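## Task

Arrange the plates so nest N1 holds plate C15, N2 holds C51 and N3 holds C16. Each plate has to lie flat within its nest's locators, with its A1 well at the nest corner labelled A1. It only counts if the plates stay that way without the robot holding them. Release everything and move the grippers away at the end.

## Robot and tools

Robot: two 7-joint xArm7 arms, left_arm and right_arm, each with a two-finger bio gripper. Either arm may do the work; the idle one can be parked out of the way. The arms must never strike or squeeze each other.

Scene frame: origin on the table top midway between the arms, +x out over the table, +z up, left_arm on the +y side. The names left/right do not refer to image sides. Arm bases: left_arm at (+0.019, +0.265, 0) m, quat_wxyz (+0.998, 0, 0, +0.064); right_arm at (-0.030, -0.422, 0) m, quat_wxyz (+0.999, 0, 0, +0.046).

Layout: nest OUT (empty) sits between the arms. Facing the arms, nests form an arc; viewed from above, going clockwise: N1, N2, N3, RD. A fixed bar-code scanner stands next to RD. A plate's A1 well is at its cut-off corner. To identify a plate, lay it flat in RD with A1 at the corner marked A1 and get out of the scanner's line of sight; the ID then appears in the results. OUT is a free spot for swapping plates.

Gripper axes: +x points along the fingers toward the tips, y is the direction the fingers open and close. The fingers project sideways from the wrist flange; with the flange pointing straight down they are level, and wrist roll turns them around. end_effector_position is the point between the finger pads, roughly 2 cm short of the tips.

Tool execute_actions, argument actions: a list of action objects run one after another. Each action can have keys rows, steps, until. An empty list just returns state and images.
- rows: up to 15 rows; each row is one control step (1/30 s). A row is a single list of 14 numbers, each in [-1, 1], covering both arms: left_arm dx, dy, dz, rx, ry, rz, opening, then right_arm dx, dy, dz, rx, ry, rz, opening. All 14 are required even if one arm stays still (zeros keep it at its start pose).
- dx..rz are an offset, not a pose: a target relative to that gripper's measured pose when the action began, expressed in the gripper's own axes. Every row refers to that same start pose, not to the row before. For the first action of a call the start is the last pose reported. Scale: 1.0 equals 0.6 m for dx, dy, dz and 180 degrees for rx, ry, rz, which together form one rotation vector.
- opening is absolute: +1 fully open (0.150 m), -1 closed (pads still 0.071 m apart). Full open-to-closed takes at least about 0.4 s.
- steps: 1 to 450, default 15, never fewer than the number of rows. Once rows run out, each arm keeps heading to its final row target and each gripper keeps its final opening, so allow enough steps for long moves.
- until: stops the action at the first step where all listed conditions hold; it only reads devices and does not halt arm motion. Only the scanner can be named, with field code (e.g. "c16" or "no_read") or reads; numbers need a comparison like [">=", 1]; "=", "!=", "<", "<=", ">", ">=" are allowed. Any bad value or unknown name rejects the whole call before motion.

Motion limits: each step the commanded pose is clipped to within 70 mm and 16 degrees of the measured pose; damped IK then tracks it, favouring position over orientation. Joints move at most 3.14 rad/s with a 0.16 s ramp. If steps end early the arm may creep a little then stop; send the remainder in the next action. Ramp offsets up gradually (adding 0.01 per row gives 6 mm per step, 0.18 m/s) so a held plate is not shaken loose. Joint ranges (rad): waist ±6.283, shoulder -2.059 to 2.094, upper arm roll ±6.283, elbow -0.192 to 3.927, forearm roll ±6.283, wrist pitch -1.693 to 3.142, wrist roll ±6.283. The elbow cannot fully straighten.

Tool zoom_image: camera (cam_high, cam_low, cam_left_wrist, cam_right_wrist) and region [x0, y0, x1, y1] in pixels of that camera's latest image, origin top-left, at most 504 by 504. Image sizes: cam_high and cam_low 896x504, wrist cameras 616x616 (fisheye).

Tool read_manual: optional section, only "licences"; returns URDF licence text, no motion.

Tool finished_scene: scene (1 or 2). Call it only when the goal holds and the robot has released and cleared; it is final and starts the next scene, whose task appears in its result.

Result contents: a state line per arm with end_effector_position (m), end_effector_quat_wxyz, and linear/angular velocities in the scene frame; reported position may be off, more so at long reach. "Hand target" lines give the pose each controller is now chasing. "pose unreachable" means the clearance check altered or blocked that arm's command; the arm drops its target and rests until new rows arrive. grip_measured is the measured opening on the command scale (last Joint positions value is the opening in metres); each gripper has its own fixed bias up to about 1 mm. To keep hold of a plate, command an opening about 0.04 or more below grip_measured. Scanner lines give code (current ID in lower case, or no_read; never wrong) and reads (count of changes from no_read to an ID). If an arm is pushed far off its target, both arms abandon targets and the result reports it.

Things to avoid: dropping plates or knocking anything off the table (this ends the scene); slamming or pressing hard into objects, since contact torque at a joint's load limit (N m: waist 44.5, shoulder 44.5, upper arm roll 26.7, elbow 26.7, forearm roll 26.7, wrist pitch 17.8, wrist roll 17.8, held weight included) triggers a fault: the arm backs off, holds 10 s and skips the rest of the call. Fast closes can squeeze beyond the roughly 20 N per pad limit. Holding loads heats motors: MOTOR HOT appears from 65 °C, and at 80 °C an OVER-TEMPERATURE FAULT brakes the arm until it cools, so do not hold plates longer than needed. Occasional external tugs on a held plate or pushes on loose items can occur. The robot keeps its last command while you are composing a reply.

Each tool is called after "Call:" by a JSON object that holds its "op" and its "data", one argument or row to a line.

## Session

Call:
{"op": "execute_actions", "data": {
  "actions": []
}}

Scene clock: 0.00 s.
left_arm: end_effector_position=(+0.5636, +0.5305, +0.2255) grip_measured=+1.00 end_effector_quat_wxyz=(+0.649, -0.308, +0.036, +0.695) end_effector_velocity=(+0.000, +0.000, -0.000) end_effector_angular_velocity=(+0.000, +0.000, -0.001) | right_arm: end_effector_position=(+0.4135, -0.5163, +0.1191) grip_measured=+0.99 end_effector_quat_wxyz=(-0.125, -0.608, +0.176, +0.764) end_effector_velocity=(-0.000, +0.000, +0.000) end_effector_angular_velocity=(+0.000, -0.000, +0.000)
Joint positions: left_arm=[ 0.272  0.253 -0.076  1.252 -0.751  0.897 -0.859  0.15 ] | right_arm=[-0.135  0.039 -0.025  0.769 -3.058  0.642 -0.499  0.15 ]
Joint velocities: left_arm=[ 0.     0.     0.    -0.    -0.     0.     0.001  0.   ] | right_arm=[ 0.    -0.001 -0.    -0.    -0.    -0.001  0.001  0.   ]
Hand target (left_arm): +0.564, +0.530, +0.226; +0.649, -0.308, +0.036, +0.695
Hand target (right_arm): +0.413, -0.516, +0.119; -0.125, -0.608, +0.176, +0.764
scanner: code=no_read reads=0

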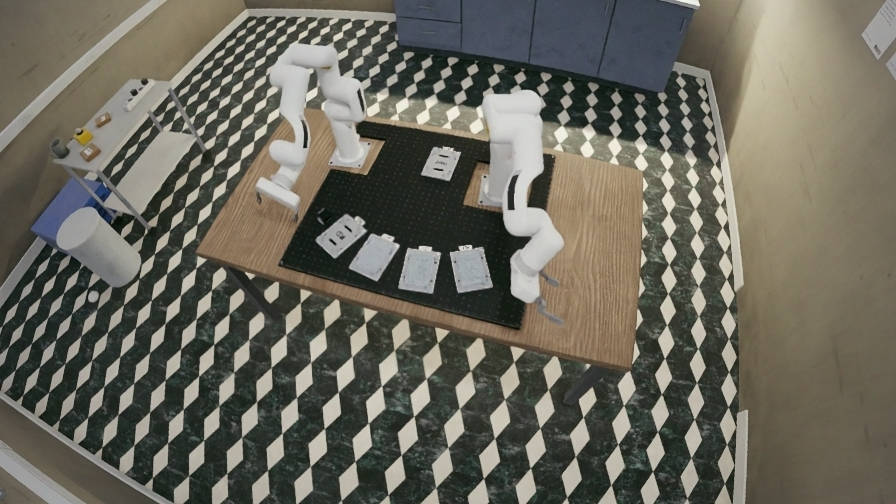

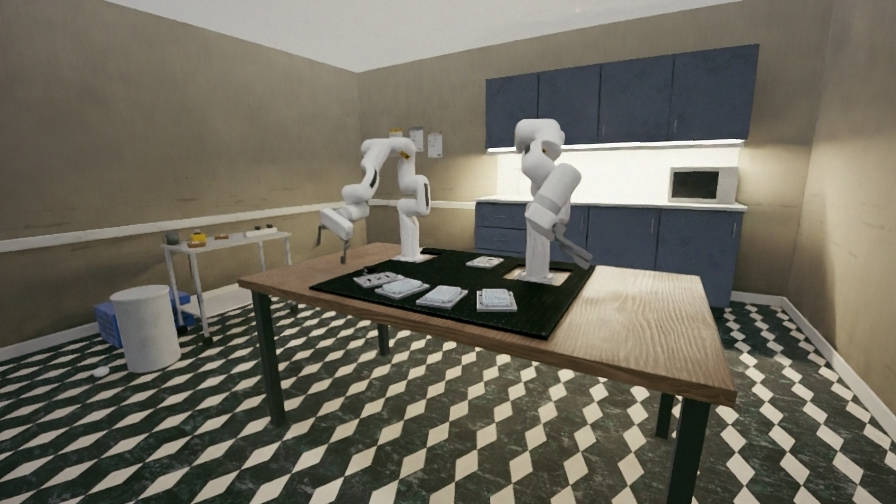

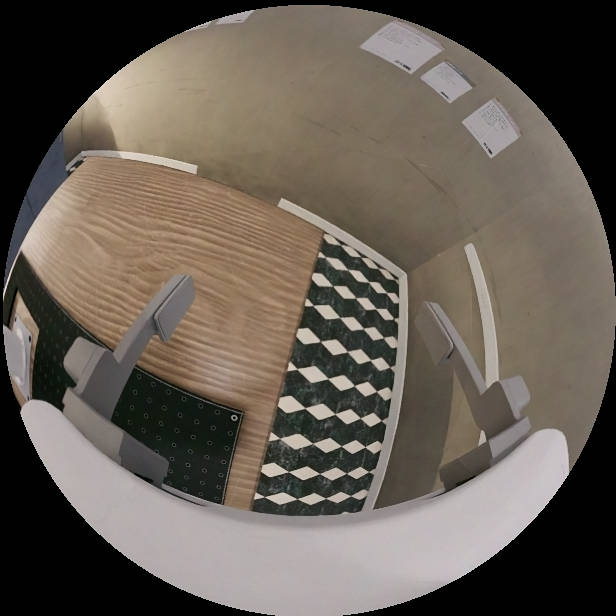

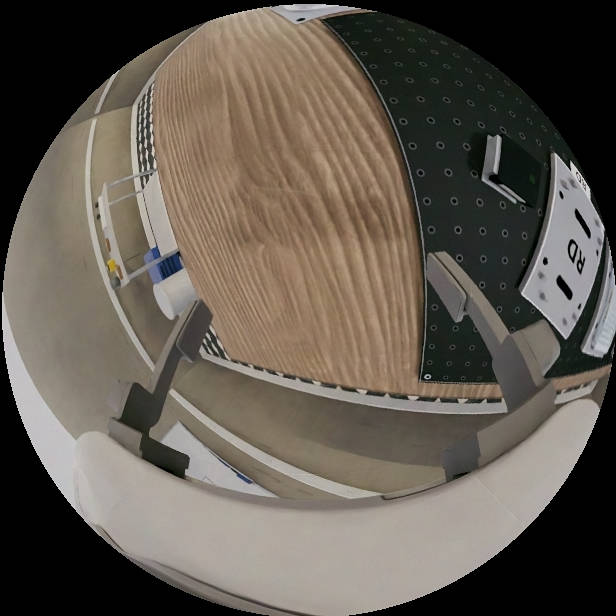

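Call:
{"op": "execute_actions", "data": {
  "actions": [
    {"rows": [
[-0.1,0.09,-0.03,0.05,-0.013,-0.1,0.5, -0.1,-0.05,0.06,0,0,0,0.5],
[-0.2,0.18,-0.06,0.1,-0.026,-0.2,0.2, -0.2,-0.1,0.12,0,0,0,0.2],
[-0.3,0.27,-0.09,0.15,-0.04,-0.3,-0.1, -0.3,-0.18,0.17,0,0,0,-0.1],
[-0.4,0.36,-0.12,0.2104,-0.0531,-0.4228,-0.1, -0.38,-0.27,0.2,0,0,0,-0.1],
[-0.4458,0.4092,-0.1377,0.2104,-0.0531,-0.4228,-0.1, -0.4265,-0.3627,0.218,0,0,0,-0.1],
[-0.4458,0.4092,-0.1377,0.2104,-0.0531,-0.4228,-0.1, -0.4265,-0.3627,0.218,0,0,0,-0.1],
[-0.4458,0.4092,-0.1377,0.2104,-0.0531,-0.4228,-0.1, -0.4265,-0.3627,0.218,-0.06,0.012,0.07,-0.1],
[-0.4458,0.4092,-0.1377,0.2104,-0.0531,-0.4228,-0.1, -0.4265,-0.3627,0.218,-0.12,0.024,0.145,-0.1],
[-0.4458,0.4092,-0.1377,0.2104,-0.0531,-0.4228,-0.1, -0.4265,-0.3627,0.218,-0.2,0.04,0.24,-0.1],
[-0.4458,0.4092,-0.1377,0.2104,-0.0531,-0.4228,-0.1, -0.4265,-0.3627,0.218,-0.28,0.055,0.338,-0.1],
[-0.4458,0.4092,-0.1377,0.2104,-0.0531,-0.4228,-0.1, -0.4265,-0.3627,0.218,-0.36,0.071,0.435,-0.1],
[-0.4458,0.4092,-0.1377,0.2104,-0.0531,-0.4228,-0.1, -0.4265,-0.3627,0.218,-0.44,0.087,0.53,-0.1],
[-0.4458,0.4092,-0.1377,0.2104,-0.0531,-0.4228,-0.1, -0.4265,-0.3627,0.218,-0.5,0.0985,0.604,-0.1],
[-0.4458,0.4092,-0.1377,0.2104,-0.0531,-0.4228,-0.1, -0.4265,-0.3627,0.218,-0.5553,0.1094,0.6708,-0.1]
], "steps": 75}
  ]
}}

Scene clock: 3.53 s.
left_arm: end_effector_position=(+0.3604, +0.2211, +0.1983) grip_measured=-0.10 end_effector_quat_wxyz=(+0.991, +0.002, +0.001, +0.132) end_effector_velocity=(-0.000, -0.000, -0.000) end_effector_angular_velocity=(+0.000, -0.000, -0.002) | right_arm: end_effector_position=(+0.3499, -0.1999, +0.2807) grip_measured=-0.10 end_effector_quat_wxyz=(+0.996, +0.000, -0.000, -0.086) end_effector_velocity=(-0.000, +0.000, +0.000) end_effector_angular_velocity=(+0.000, -0.001, +0.001)
Joint positions: left_arm=[-0.21  -0.828 -0.415  0.083 -0.383  0.907 -0.392  0.107] | right_arm=[ 0.249  0.136  0.519  1.106 -3.222 -0.988 -2.069  0.107]
Joint velocities: left_arm=[-0.001  0.    -0.    -0.    -0.    -0.001  0.001 -0.   ] | right_arm=[ 0.001 -0.001 -0.    -0.     0.     0.    -0.001 -0.   ]
Hand target (left_arm): +0.360, +0.221, +0.198; +0.991, +0.002, +0.001, +0.132
Hand target (right_arm): +0.350, -0.200, +0.281; +0.996, +0.000, -0.000, -0.086
Off the commanded pose (left_arm): 0.002 m, 0 deg.
Off the commanded pose (right_arm): 0.000 m, 0 deg.
scanner: code=no_read reads=0

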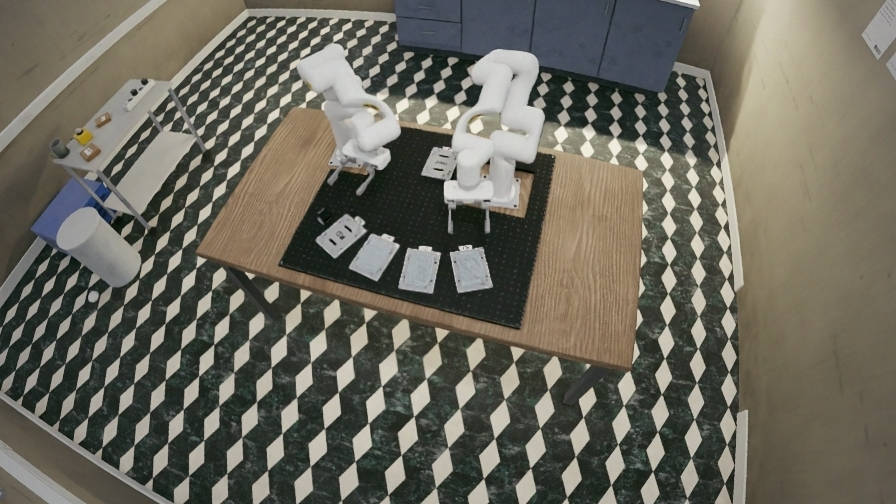

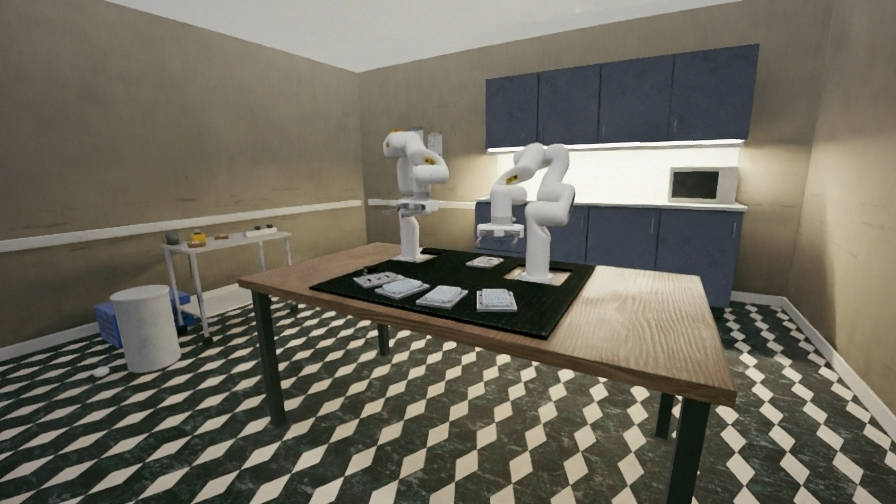

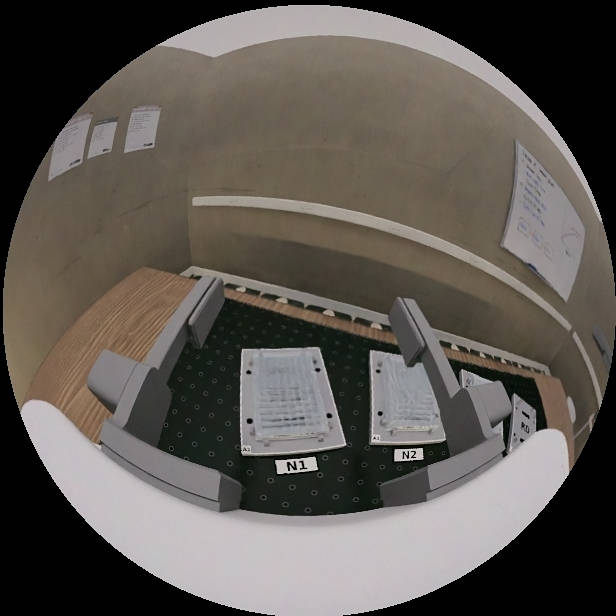

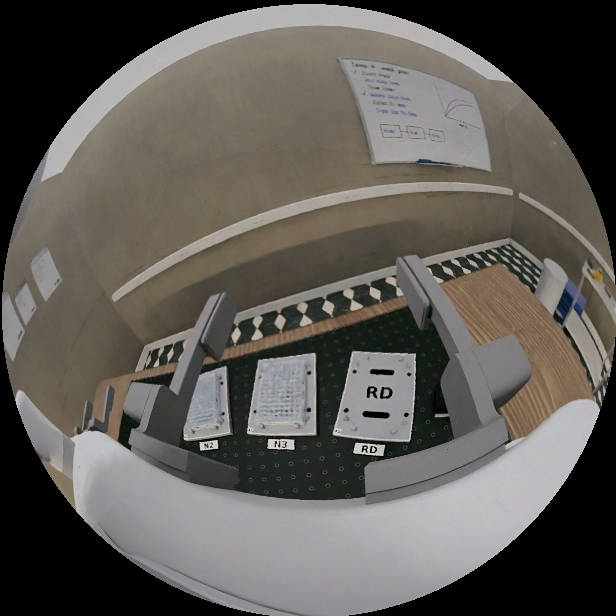

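Call:
{"op": "zoom_image", "data": {
  "camera": "cam_high",
  "region": [300, 140, 530, 310]
}}

Call:
{"op": "zoom_image", "data": {
  "camera": "cam_left_wrist",
  "region": [220, 330, 470, 480]
}}

Region (300, 140, 530, 310) of cam_high's 896x504 image, scaled by 2.191, with more detail than that image has; it fills the top 373 rows of this view, and the rest is white.

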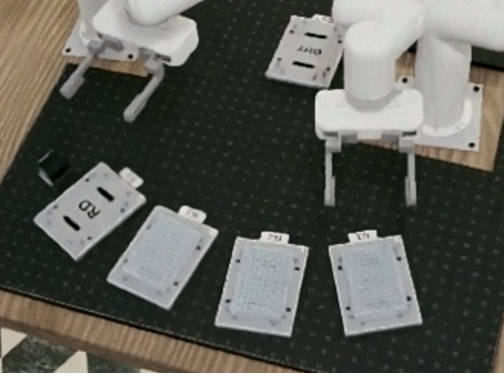

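Region (220, 330, 470, 480) of cam_left_wrist's 616x616 image, scaled by 2.016, with more detail than that image has; it fills the top 302 rows of this view, and the rest is white.

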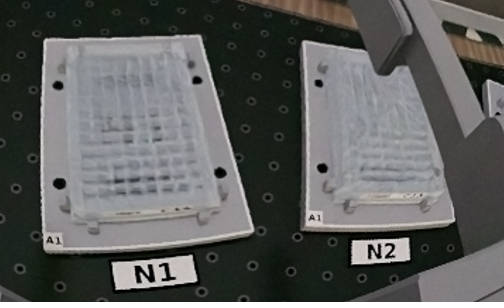

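Call:
{"op": "execute_actions", "data": {
  "actions": [
    {"rows": [
[0.015,0.005,-0.05,0,0,0.015,-0.1, 0.03,0.06,-0.06,0,0,-0.008,-0.1],
[0.03,0.01,-0.1,0,0,0.03,-0.1, 0.06,0.12,-0.13,0,0,-0.016,-0.1],
[0.047,0.0165,-0.15,0,0,0.045,-0.1, 0.09,0.18,-0.21,0,0,-0.024,-0.1],
[0.047,0.0165,-0.19,0,0,0.054,-0.1, 0.1068,0.213,-0.28,0,0,-0.028,-0.1],
[0.047,0.0165,-0.2055,0,0,0.054,-0.1, 0.1068,0.213,-0.343,0,0,-0.028,-0.1]
], "steps": 30}
  ]
}}

Call:
{"op": "zoom_image", "data": {
  "camera": "cam_left_wrist",
  "region": [150, 250, 560, 480]
}}

Call:
{"op": "zoom_image", "data": {
  "camera": "cam_right_wrist",
  "region": [80, 250, 490, 480]
}}

Scene clock: 5.80 s.
left_arm: end_effector_position=(+0.3847, +0.2378, +0.0766) grip_measured=-0.10 end_effector_quat_wxyz=(+0.977, -0.008, +0.008, +0.212) end_effector_velocity=(+0.001, +0.000, -0.001) end_effector_angular_velocity=(+0.067, -0.003, +0.015) | right_arm: end_effector_position=(+0.4361, -0.0851, +0.0764) grip_measured=-0.10 end_effector_quat_wxyz=(+0.991, +0.001, -0.001, -0.130) end_effector_velocity=(+0.000, -0.003, -0.006) end_effector_angular_velocity=(-0.011, +0.007, -0.003)
Joint positions: left_arm=[ 0.003  0.025 -0.511  0.128 -0.086  0.11  -0.722  0.107] | right_arm=[ 0.539  0.967  0.414  1.731 -3.595 -0.856 -1.696  0.107]
Joint velocities: left_arm=[-0.044  0.036  0.216  0.011  0.698 -0.004 -0.537 -0.   ] | right_arm=[ 0.001  0.013 -0.005  0.004 -0.001 -0.004 -0.    -0.   ]
Hand target (left_arm): +0.385, +0.238, +0.076; +0.977, -0.005, +0.007, +0.213
Hand target (right_arm): +0.436, -0.085, +0.075; +0.991, +0.001, -0.000, -0.131
Off the commanded pose (left_arm): 0.002 m, 1 deg.
Off the commanded pose (right_arm): 0.002 m, 0 deg.
scanner: code=no_read reads=0

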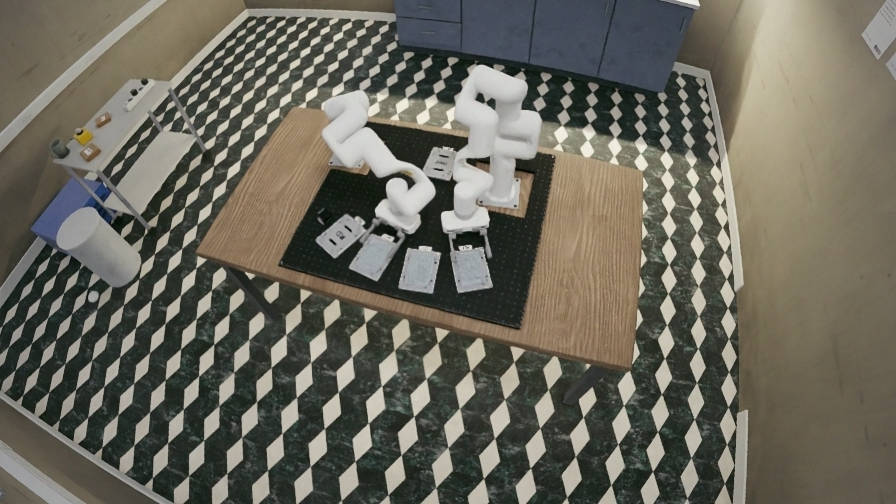

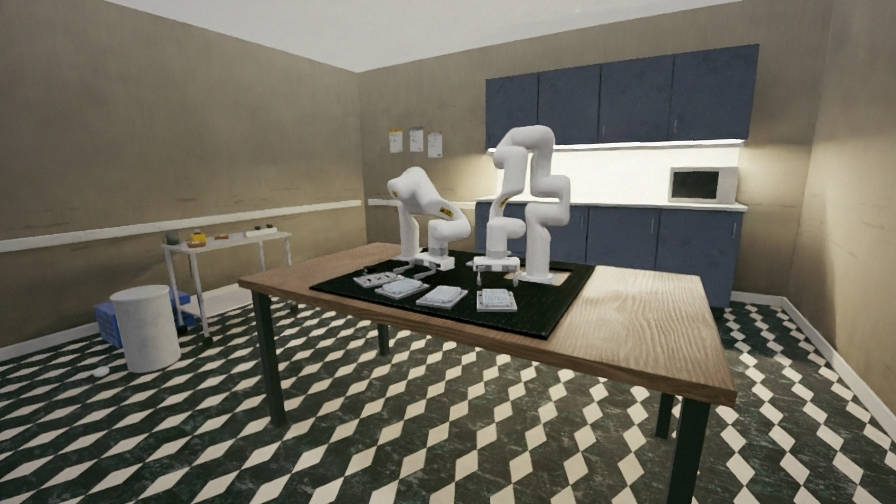

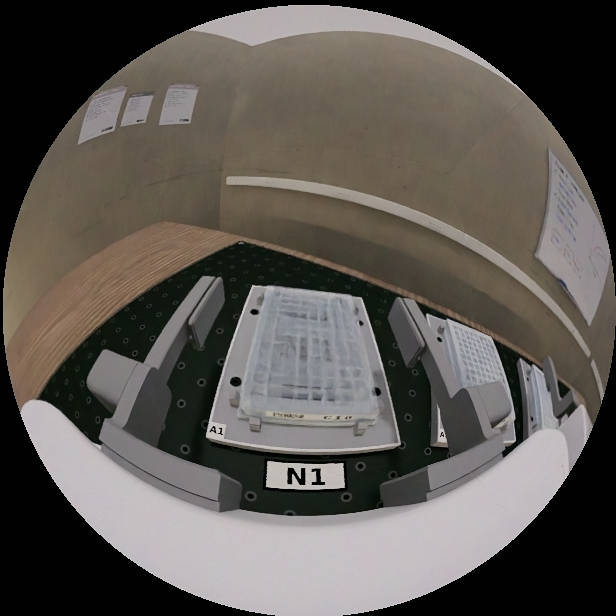

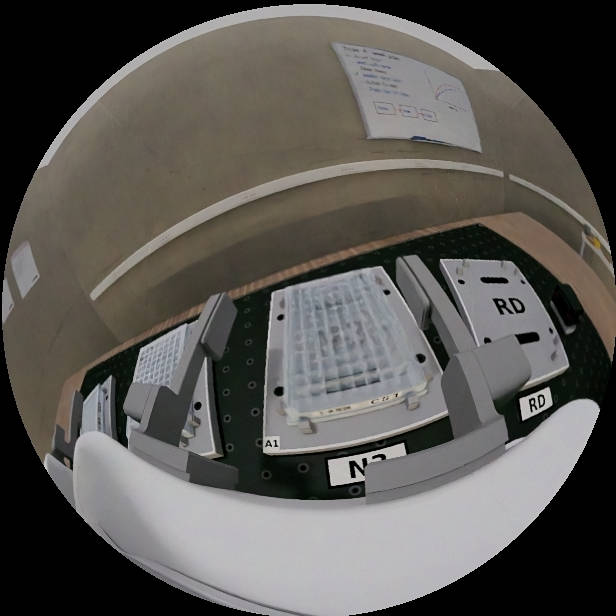

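Region (150, 250, 560, 480) of cam_left_wrist's 616x616 image, scaled by 1.229, with more detail than that image has; it fills the top 283 rows of this view, and the rest is white.

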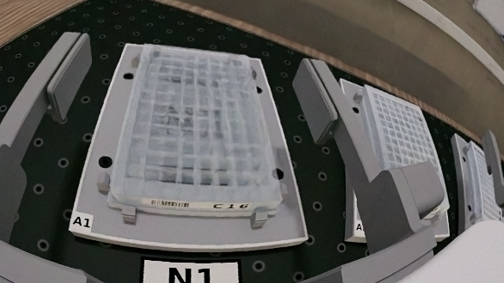

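Region (80, 250, 490, 480) of cam_right_wrist's 616x616 image, scaled by 1.229, with more detail than that image has; it fills the top 283 rows of this view, and the rest is white.

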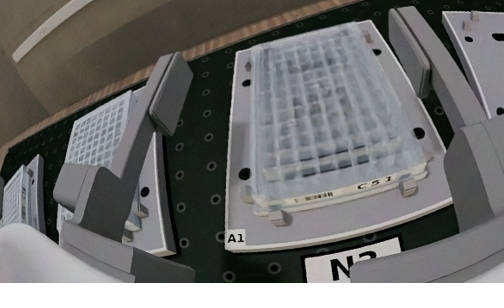

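Call:
{"op": "zoom_image", "data": {
  "camera": "cam_high",
  "region": [330, 190, 510, 310]
}}

Call:
{"op": "zoom_image", "data": {
  "camera": "cam_left_wrist",
  "region": [250, 390, 390, 440]
}}

Region (330, 190, 510, 310) of cam_high's 896x504 image, scaled by 2.800, with more detail than that image has.

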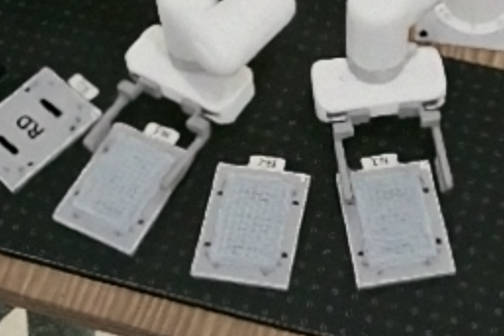

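Region (250, 390, 390, 440) of cam_left_wrist's 616x616 image, scaled by 3.600, with more detail than that image has; it fills the top 180 rows of this view, and the rest is white.

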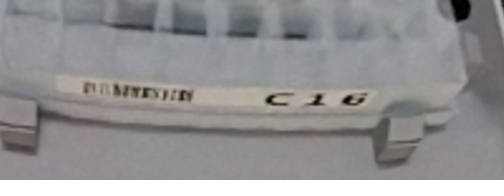

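Call:
{"op": "execute_actions", "data": {
  "actions": [
    {"rows": [
[0.012,0,-0.01,0,0,0.004,-0.1, 0.01,-0.01,-0.01,0,0,0,-0.1],
[0.024,0,-0.02,0,0,0.008,-0.1, 0.02,-0.02,-0.02,0,0,0,-0.1],
[0.034,0,-0.033,0,0,0.01,-0.1, 0.026,-0.027,-0.033,0,0,0,-0.1]
], "steps": 14}
  ]
}}

Call:
{"op": "zoom_image", "data": {
  "camera": "cam_high",
  "region": [330, 190, 510, 310]
}}

Scene clock: 7.00 s.
left_arm: end_effector_position=(+0.4028, +0.2453, +0.0569) grip_measured=-0.10 end_effector_quat_wxyz=(+0.974, -0.012, +0.014, +0.226) end_effector_velocity=(+0.002, -0.001, +0.000) end_effector_angular_velocity=(+0.060, -0.050, +0.008) | right_arm: end_effector_position=(+0.4465, -0.1037, +0.0569) grip_measured=-0.10 end_effector_quat_wxyz=(+0.992, +0.002, -0.000, -0.130) end_effector_velocity=(+0.004, -0.007, -0.001) end_effector_angular_velocity=(-0.010, -0.004, -0.008)
Joint positions: left_arm=[-0.124  0.169 -0.26   0.204  0.169  0.055 -0.877  0.107] | right_arm=[ 0.5    0.981  0.402  1.695 -3.607 -0.805 -1.722  0.107]
Joint velocities: left_arm=[-0.502  0.05   0.517  0.014  0.255 -0.088 -0.251 -0.   ] | right_arm=[-0.006  0.002 -0.009 -0.001 -0.004 -0.001 -0.     0.   ]
Hand target (left_arm): +0.403, +0.246, +0.057; +0.974, -0.010, +0.011, +0.227
Hand target (right_arm): +0.447, -0.105, +0.057; +0.991, +0.001, -0.001, -0.131
Off the commanded pose (left_arm): 0.001 m, 1 deg.
Off the commanded pose (right_arm): 0.001 m, 0 deg.
scanner: code=no_read reads=0

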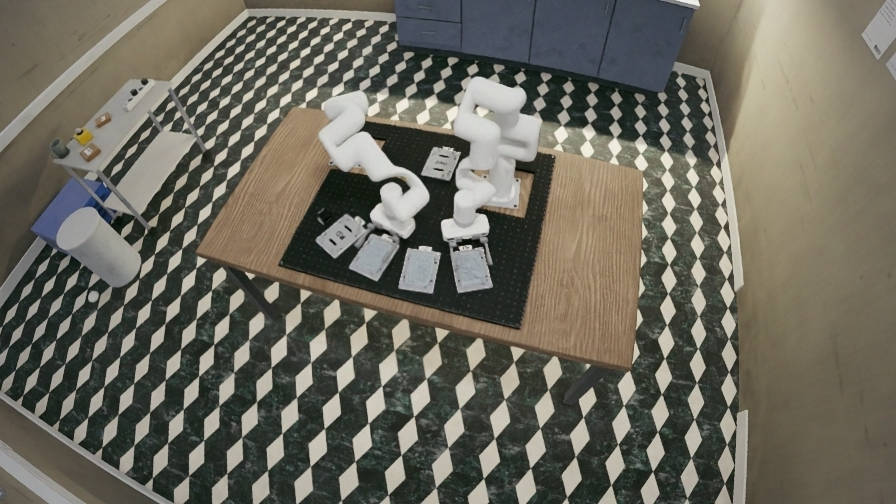

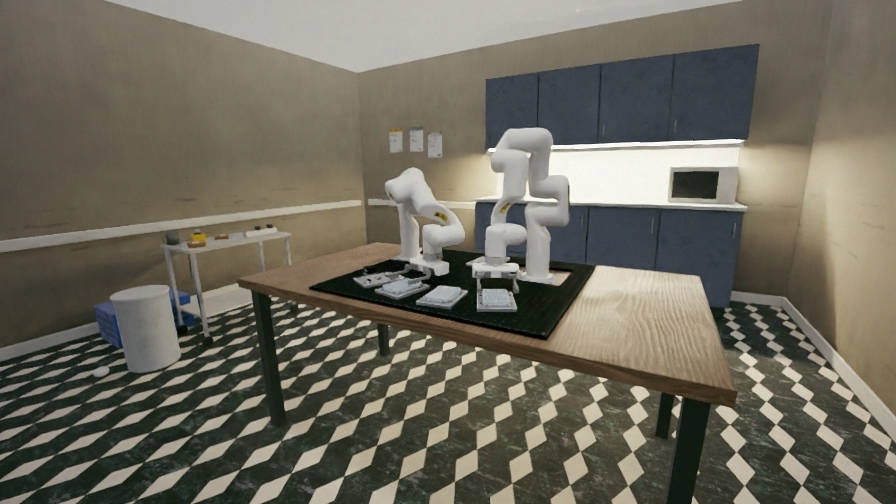

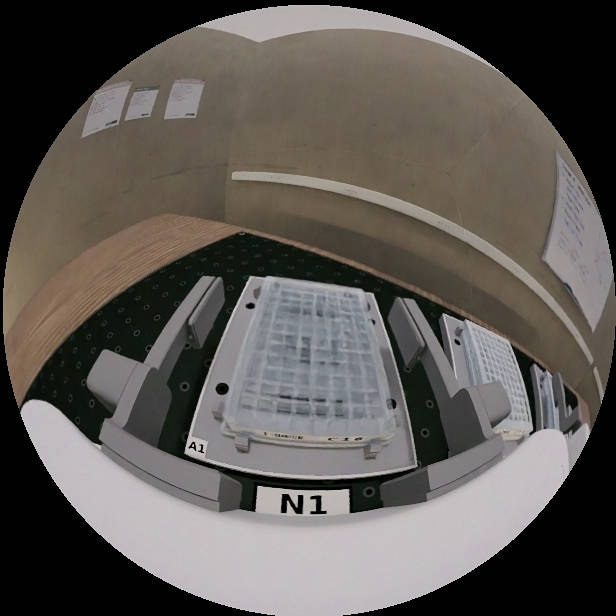

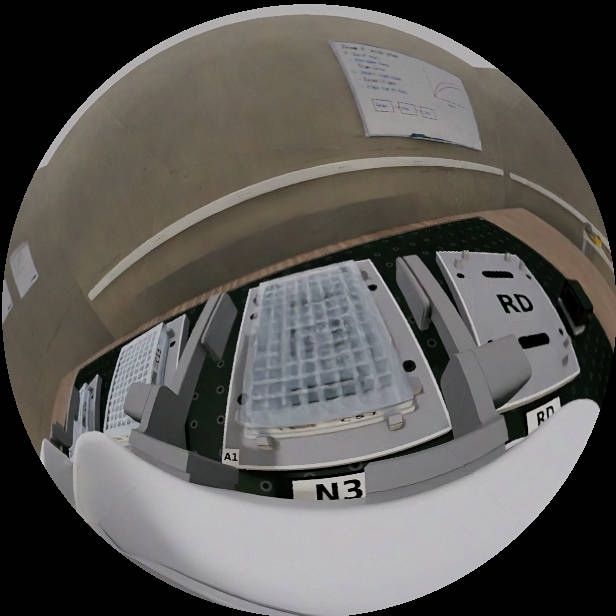

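Region (330, 190, 510, 310) of cam_high's 896x504 image, scaled by 2.800, with more detail than that image has.

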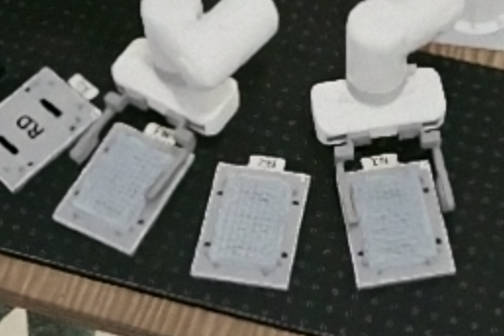

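Call:
{"op": "execute_actions", "data": {
  "actions": [
    {"rows": [
[0,0,-0.008,0,0,0,-0.1, 0,0,-0.004,0,0,0.007,-0.1],
[0,0,-0.016,0,0,0,-0.1, 0,0,-0.01,0,0,0.014,-0.1],
[0,0,-0.024,0,0,0,-0.1, 0,0,-0.018,0,0,0.014,-0.1],
[0,0,-0.03,0,0,0,-0.1, 0,0,-0.027,0,0,0.014,-0.1],
[0,0,-0.035,0,0,0,-0.1, 0,0,-0.035,0,0,0.014,-0.1]
], "steps": 16}
  ]
}}

Scene clock: 8.30 s.
left_arm: end_effector_position=(+0.4025, +0.2445, +0.0362) grip_measured=-0.10 end_effector_quat_wxyz=(+0.974, -0.012, +0.014, +0.226) end_effector_velocity=(-0.000, +0.002, -0.001) end_effector_angular_velocity=(+0.004, -0.003, +0.005) | right_arm: end_effector_position=(+0.4466, -0.1034, +0.0362) grip_measured=-0.10 end_effector_quat_wxyz=(+0.994, +0.002, -0.001, -0.108) end_effector_velocity=(-0.000, -0.002, -0.002) end_effector_angular_velocity=(-0.004, +0.002, -0.004)
Joint positions: left_arm=[-0.283  0.283 -0.093  0.229  0.214 -0.041 -0.914  0.107] | right_arm=[ 0.497  1.008  0.397  1.675 -3.632 -0.762 -1.749  0.107]
Joint velocities: left_arm=[-0.027  0.008  0.027  0.    -0.003 -0.01  -0.003 -0.   ] | right_arm=[-0.001  0.002 -0.003 -0.002  0.     0.     0.002  0.   ]
Hand target (left_arm): +0.402, +0.245, +0.036; +0.974, -0.012, +0.014, +0.226
Hand target (right_arm): +0.447, -0.104, +0.036; +0.994, +0.002, -0.001, -0.108
Off the commanded pose (left_arm): 0.000 m, 0 deg.
Off the commanded pose (right_arm): 0.000 m, 0 deg.
scanner: code=no_read reads=0

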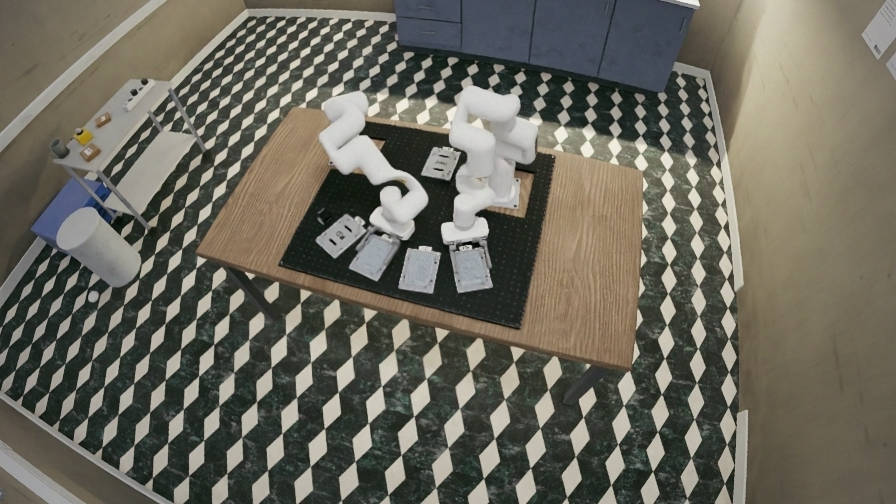

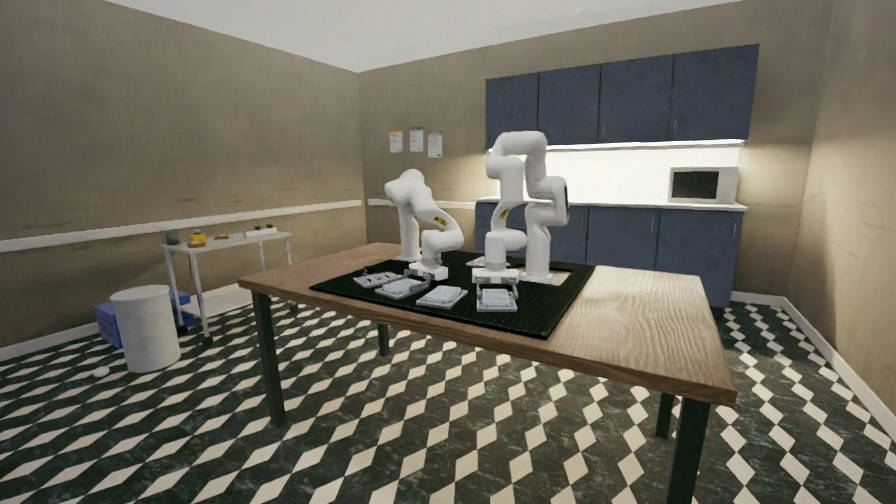

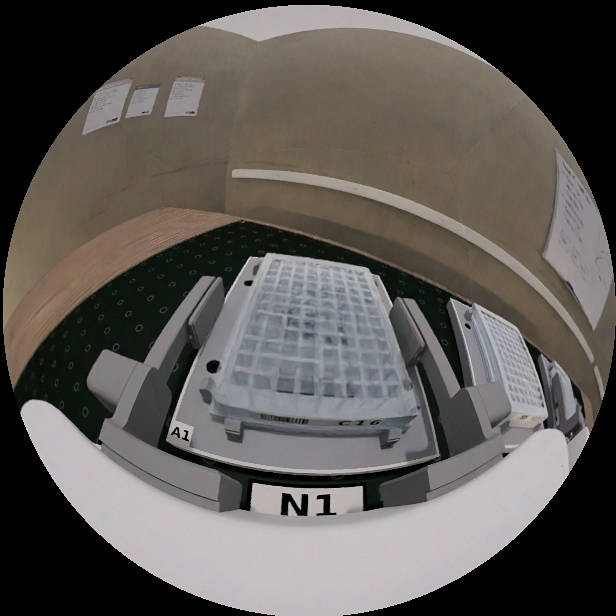

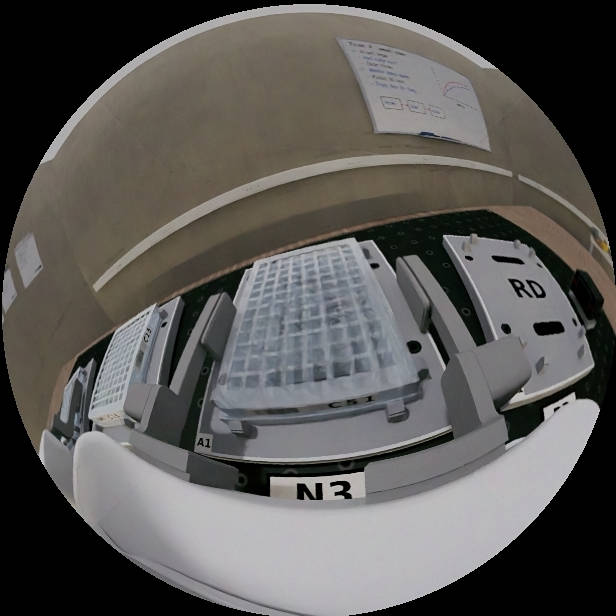

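Call:
{"op": "execute_actions", "data": {
  "actions": [
    {"rows": [
[0,-0.004,-0.002,0.003,-0.005,0,-0.1, 0,0.004,-0.002,0,0,0,-0.1],
[0,-0.007,-0.003,0.0054,-0.0104,0,-0.1, 0,0.008,-0.003,0,0,0,-0.1],
[0,-0.007,-0.003,0.0054,-0.0104,0,-0.1, 0,0.008,-0.003,0,0,0,-0.1],
[0,-0.007,-0.003,0.0054,-0.0104,0,-0.1, 0,0.008,-0.003,0,0,0,-0.1],
[0,-0.007,-0.003,0.0054,-0.0104,0,-0.25, 0,0.008,-0.003,0,0,0,-0.25],
[0,-0.007,-0.003,0.0054,-0.0104,0,-0.4, 0,0.008,-0.003,0,0,0,-0.4],
[0,-0.007,-0.003,0.0054,-0.0104,0,-0.5, 0,0.008,-0.003,0,0,0,-0.5],
[0,-0.007,-0.003,0.0054,-0.0104,0,-0.55, 0,0.008,-0.003,0,0,0,-0.55],
[0,-0.007,-0.003,0.0054,-0.0104,0,-0.6, 0,0.008,-0.003,0,0,0,-0.6],
[0,-0.007,-0.003,0.0054,-0.0104,0,-0.65, 0,0.008,-0.003,0,0,0,-0.65],
[0,-0.007,-0.003,0.0054,-0.0104,0,-0.7, 0,0.008,-0.003,0,0,0,-0.7],
[0,-0.007,-0.003,0.0054,-0.0104,0,-0.76, 0,0.008,-0.003,0,0,0,-0.76]
], "steps": 22}
  ]
}}

Scene clock: 9.37 s.
left_arm: end_effector_position=(+0.4044, +0.2405, +0.0345) grip_measured=-0.64 end_effector_quat_wxyz=(+0.974, -0.000, -0.000, +0.226) end_effector_velocity=(+0.000, +0.001, +0.000) end_effector_angular_velocity=(+0.000, -0.000, +0.003) | right_arm: end_effector_position=(+0.4480, -0.1002, +0.0346) grip_measured=-0.62 end_effector_quat_wxyz=(+0.994, +0.001, -0.001, -0.109) end_effector_velocity=(+0.000, +0.001, -0.000) end_effector_angular_velocity=(+0.003, -0.002, +0.003)
Joint positions: left_arm=[-0.467  0.322  0.046  0.242  0.186 -0.082 -0.937  0.085] | right_arm=[ 0.504  1.025  0.396  1.702 -3.633 -0.774 -1.748  0.086]
Joint velocities: left_arm=[ 0.     0.001  0.001  0.001 -0.001 -0.    -0.001  0.   ] | right_arm=[ 0.001  0.001  0.001  0.001 -0.001  0.002 -0.001  0.   ]
Hand target (left_arm): +0.404, +0.241, +0.034; +0.974, -0.000, -0.000, +0.226
Hand target (right_arm): +0.448, -0.099, +0.034; +0.994, +0.002, -0.001, -0.108
Off the commanded pose (left_arm): 0.000 m, 0 deg.
Off the commanded pose (right_arm): 0.002 m, 0 deg.
scanner: code=no_read reads=0

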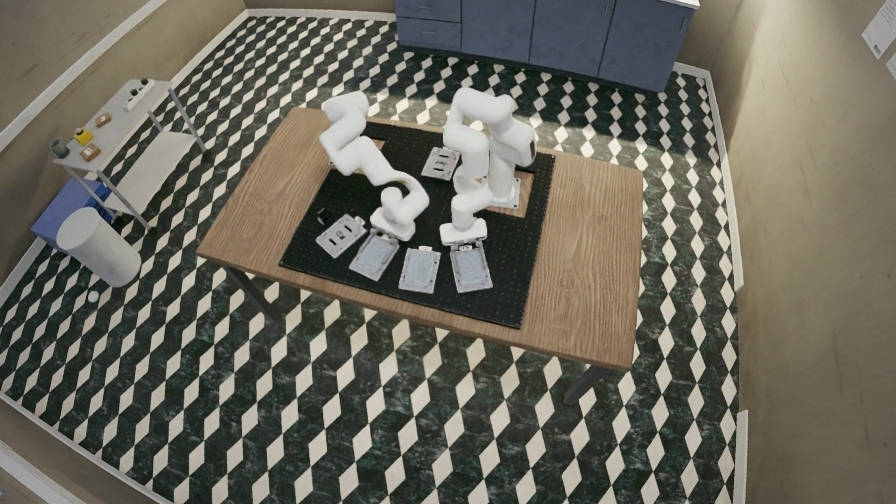

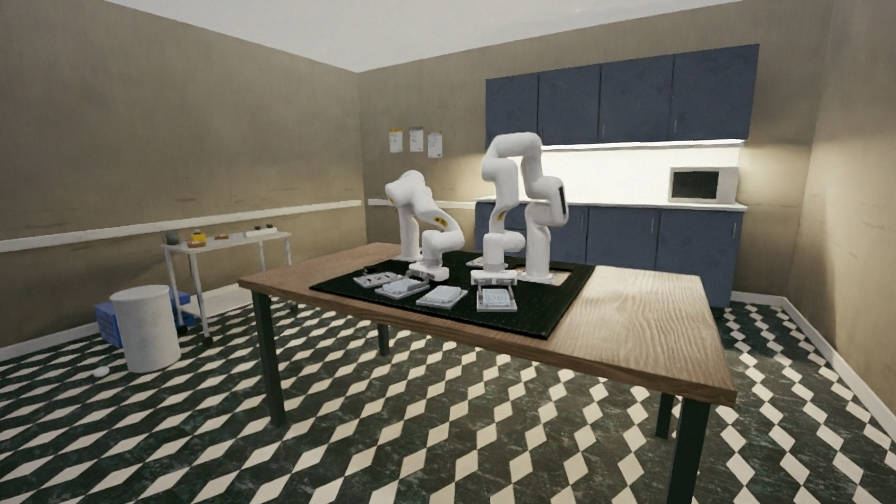

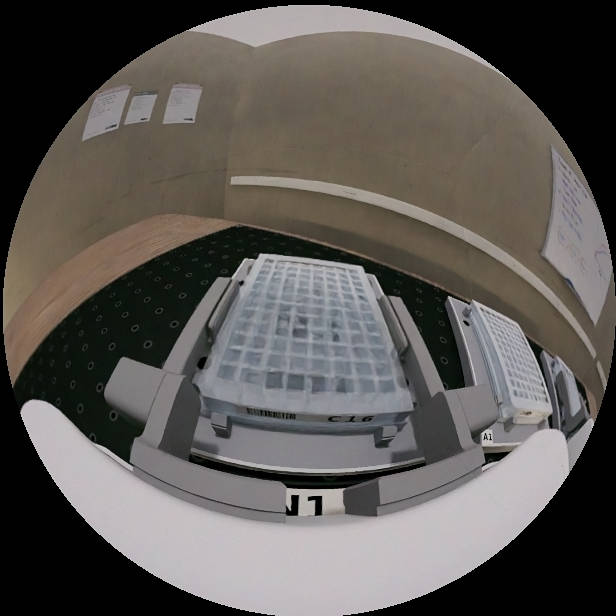

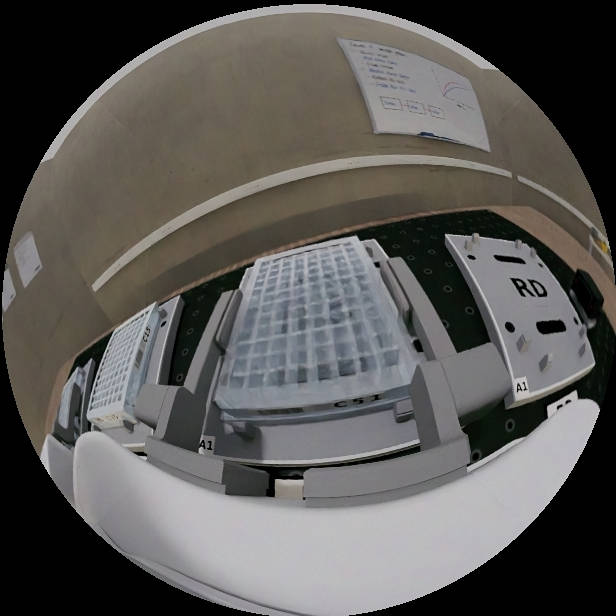

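Call:
{"op": "execute_actions", "data": {
  "actions": [
    {"rows": [
[0,0,0.008,0,0,0,-0.76, 0,0,0.008,0,0,0,-0.76],
[0,0,0.016,0,0,0,-0.76, 0,0,0.016,0,0,0,-0.76],
[0,0,0.026,0,0,0,-0.76, 0,0,0.026,0,0,0,-0.76]
], "steps": 10}
  ]
}}

Call:
{"op": "zoom_image", "data": {
  "camera": "cam_left_wrist",
  "region": [160, 230, 460, 480]
}}

Call:
{"op": "zoom_image", "data": {
  "camera": "cam_right_wrist",
  "region": [170, 220, 470, 470]
}}

Scene clock: 9.83 s.
left_arm: end_effector_position=(+0.4044, +0.2413, +0.0501) grip_measured=-0.64 end_effector_quat_wxyz=(+0.974, -0.000, -0.001, +0.227) end_effector_velocity=(-0.005, -0.001, -0.004) end_effector_angular_velocity=(-0.002, +0.031, -0.008) | right_arm: end_effector_position=(+0.4470, -0.0992, +0.0491) grip_measured=-0.63 end_effector_quat_wxyz=(+0.994, +0.001, +0.000, -0.108) end_effector_velocity=(+0.001, -0.001, +0.002) end_effector_angular_velocity=(-0.004, -0.002, +0.002)
Joint positions: left_arm=[-0.433  0.236  0.016  0.222  0.188 -0.016 -0.936  0.085] | right_arm=[ 0.496  0.993  0.407  1.688 -3.623 -0.793 -1.755  0.086]
Joint velocities: left_arm=[ 0.079 -0.017 -0.078 -0.007 -0.002  0.039  0.013  0.   ] | right_arm=[ 0.    -0.003 -0.001 -0.001 -0.002 -0.004 -0.    -0.   ]
Hand target (left_arm): +0.404, +0.241, +0.050; +0.974, -0.000, -0.001, +0.226
Hand target (right_arm): +0.448, -0.100, +0.050; +0.994, +0.001, -0.001, -0.109
Off the commanded pose (left_arm): 0.001 m, 0 deg.
Off the commanded pose (right_arm): 0.002 m, 0 deg.
scanner: code=no_read reads=0

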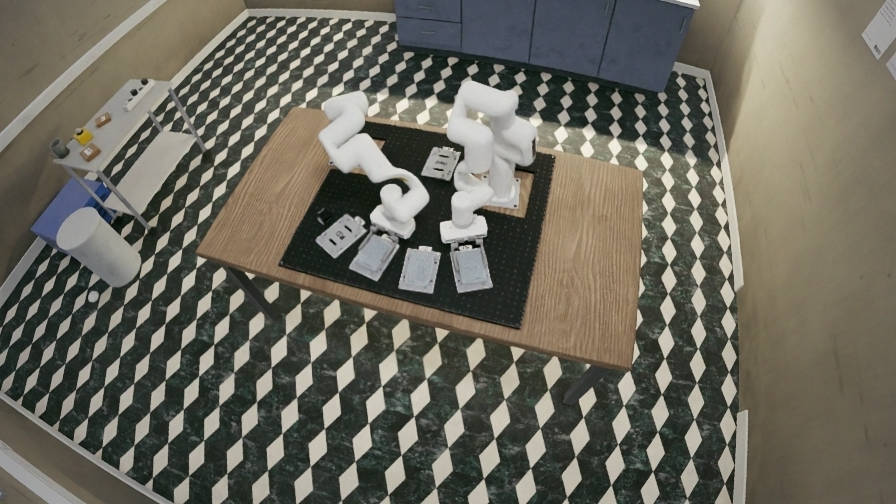

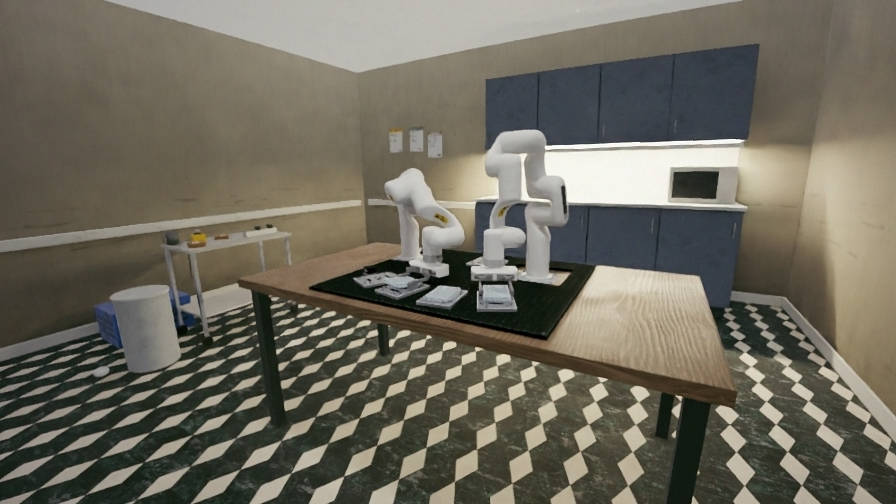

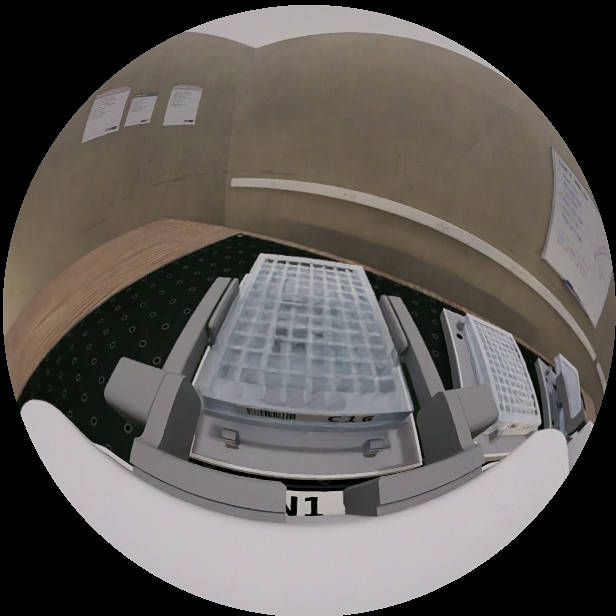

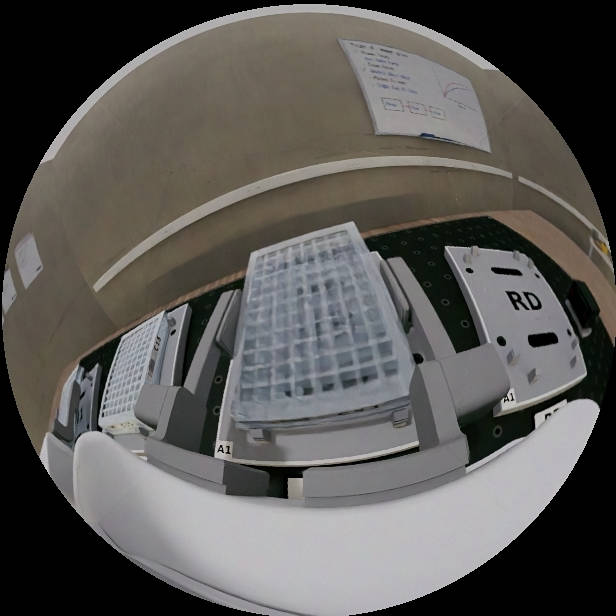

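Region (160, 230, 460, 480) of cam_left_wrist's 616x616 image, scaled by 1.680, with more detail than that image has.

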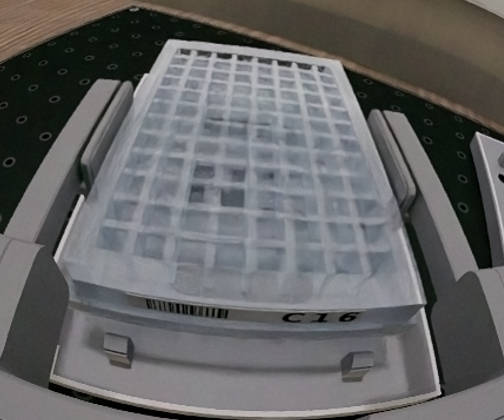

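Region (170, 220, 470, 470) of cam_right_wrist's 616x616 image, scaled by 1.680, with more detail than that image has.

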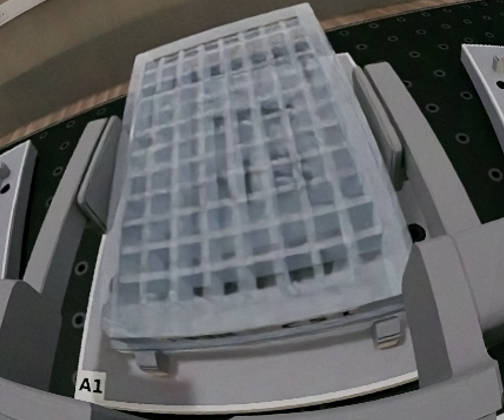

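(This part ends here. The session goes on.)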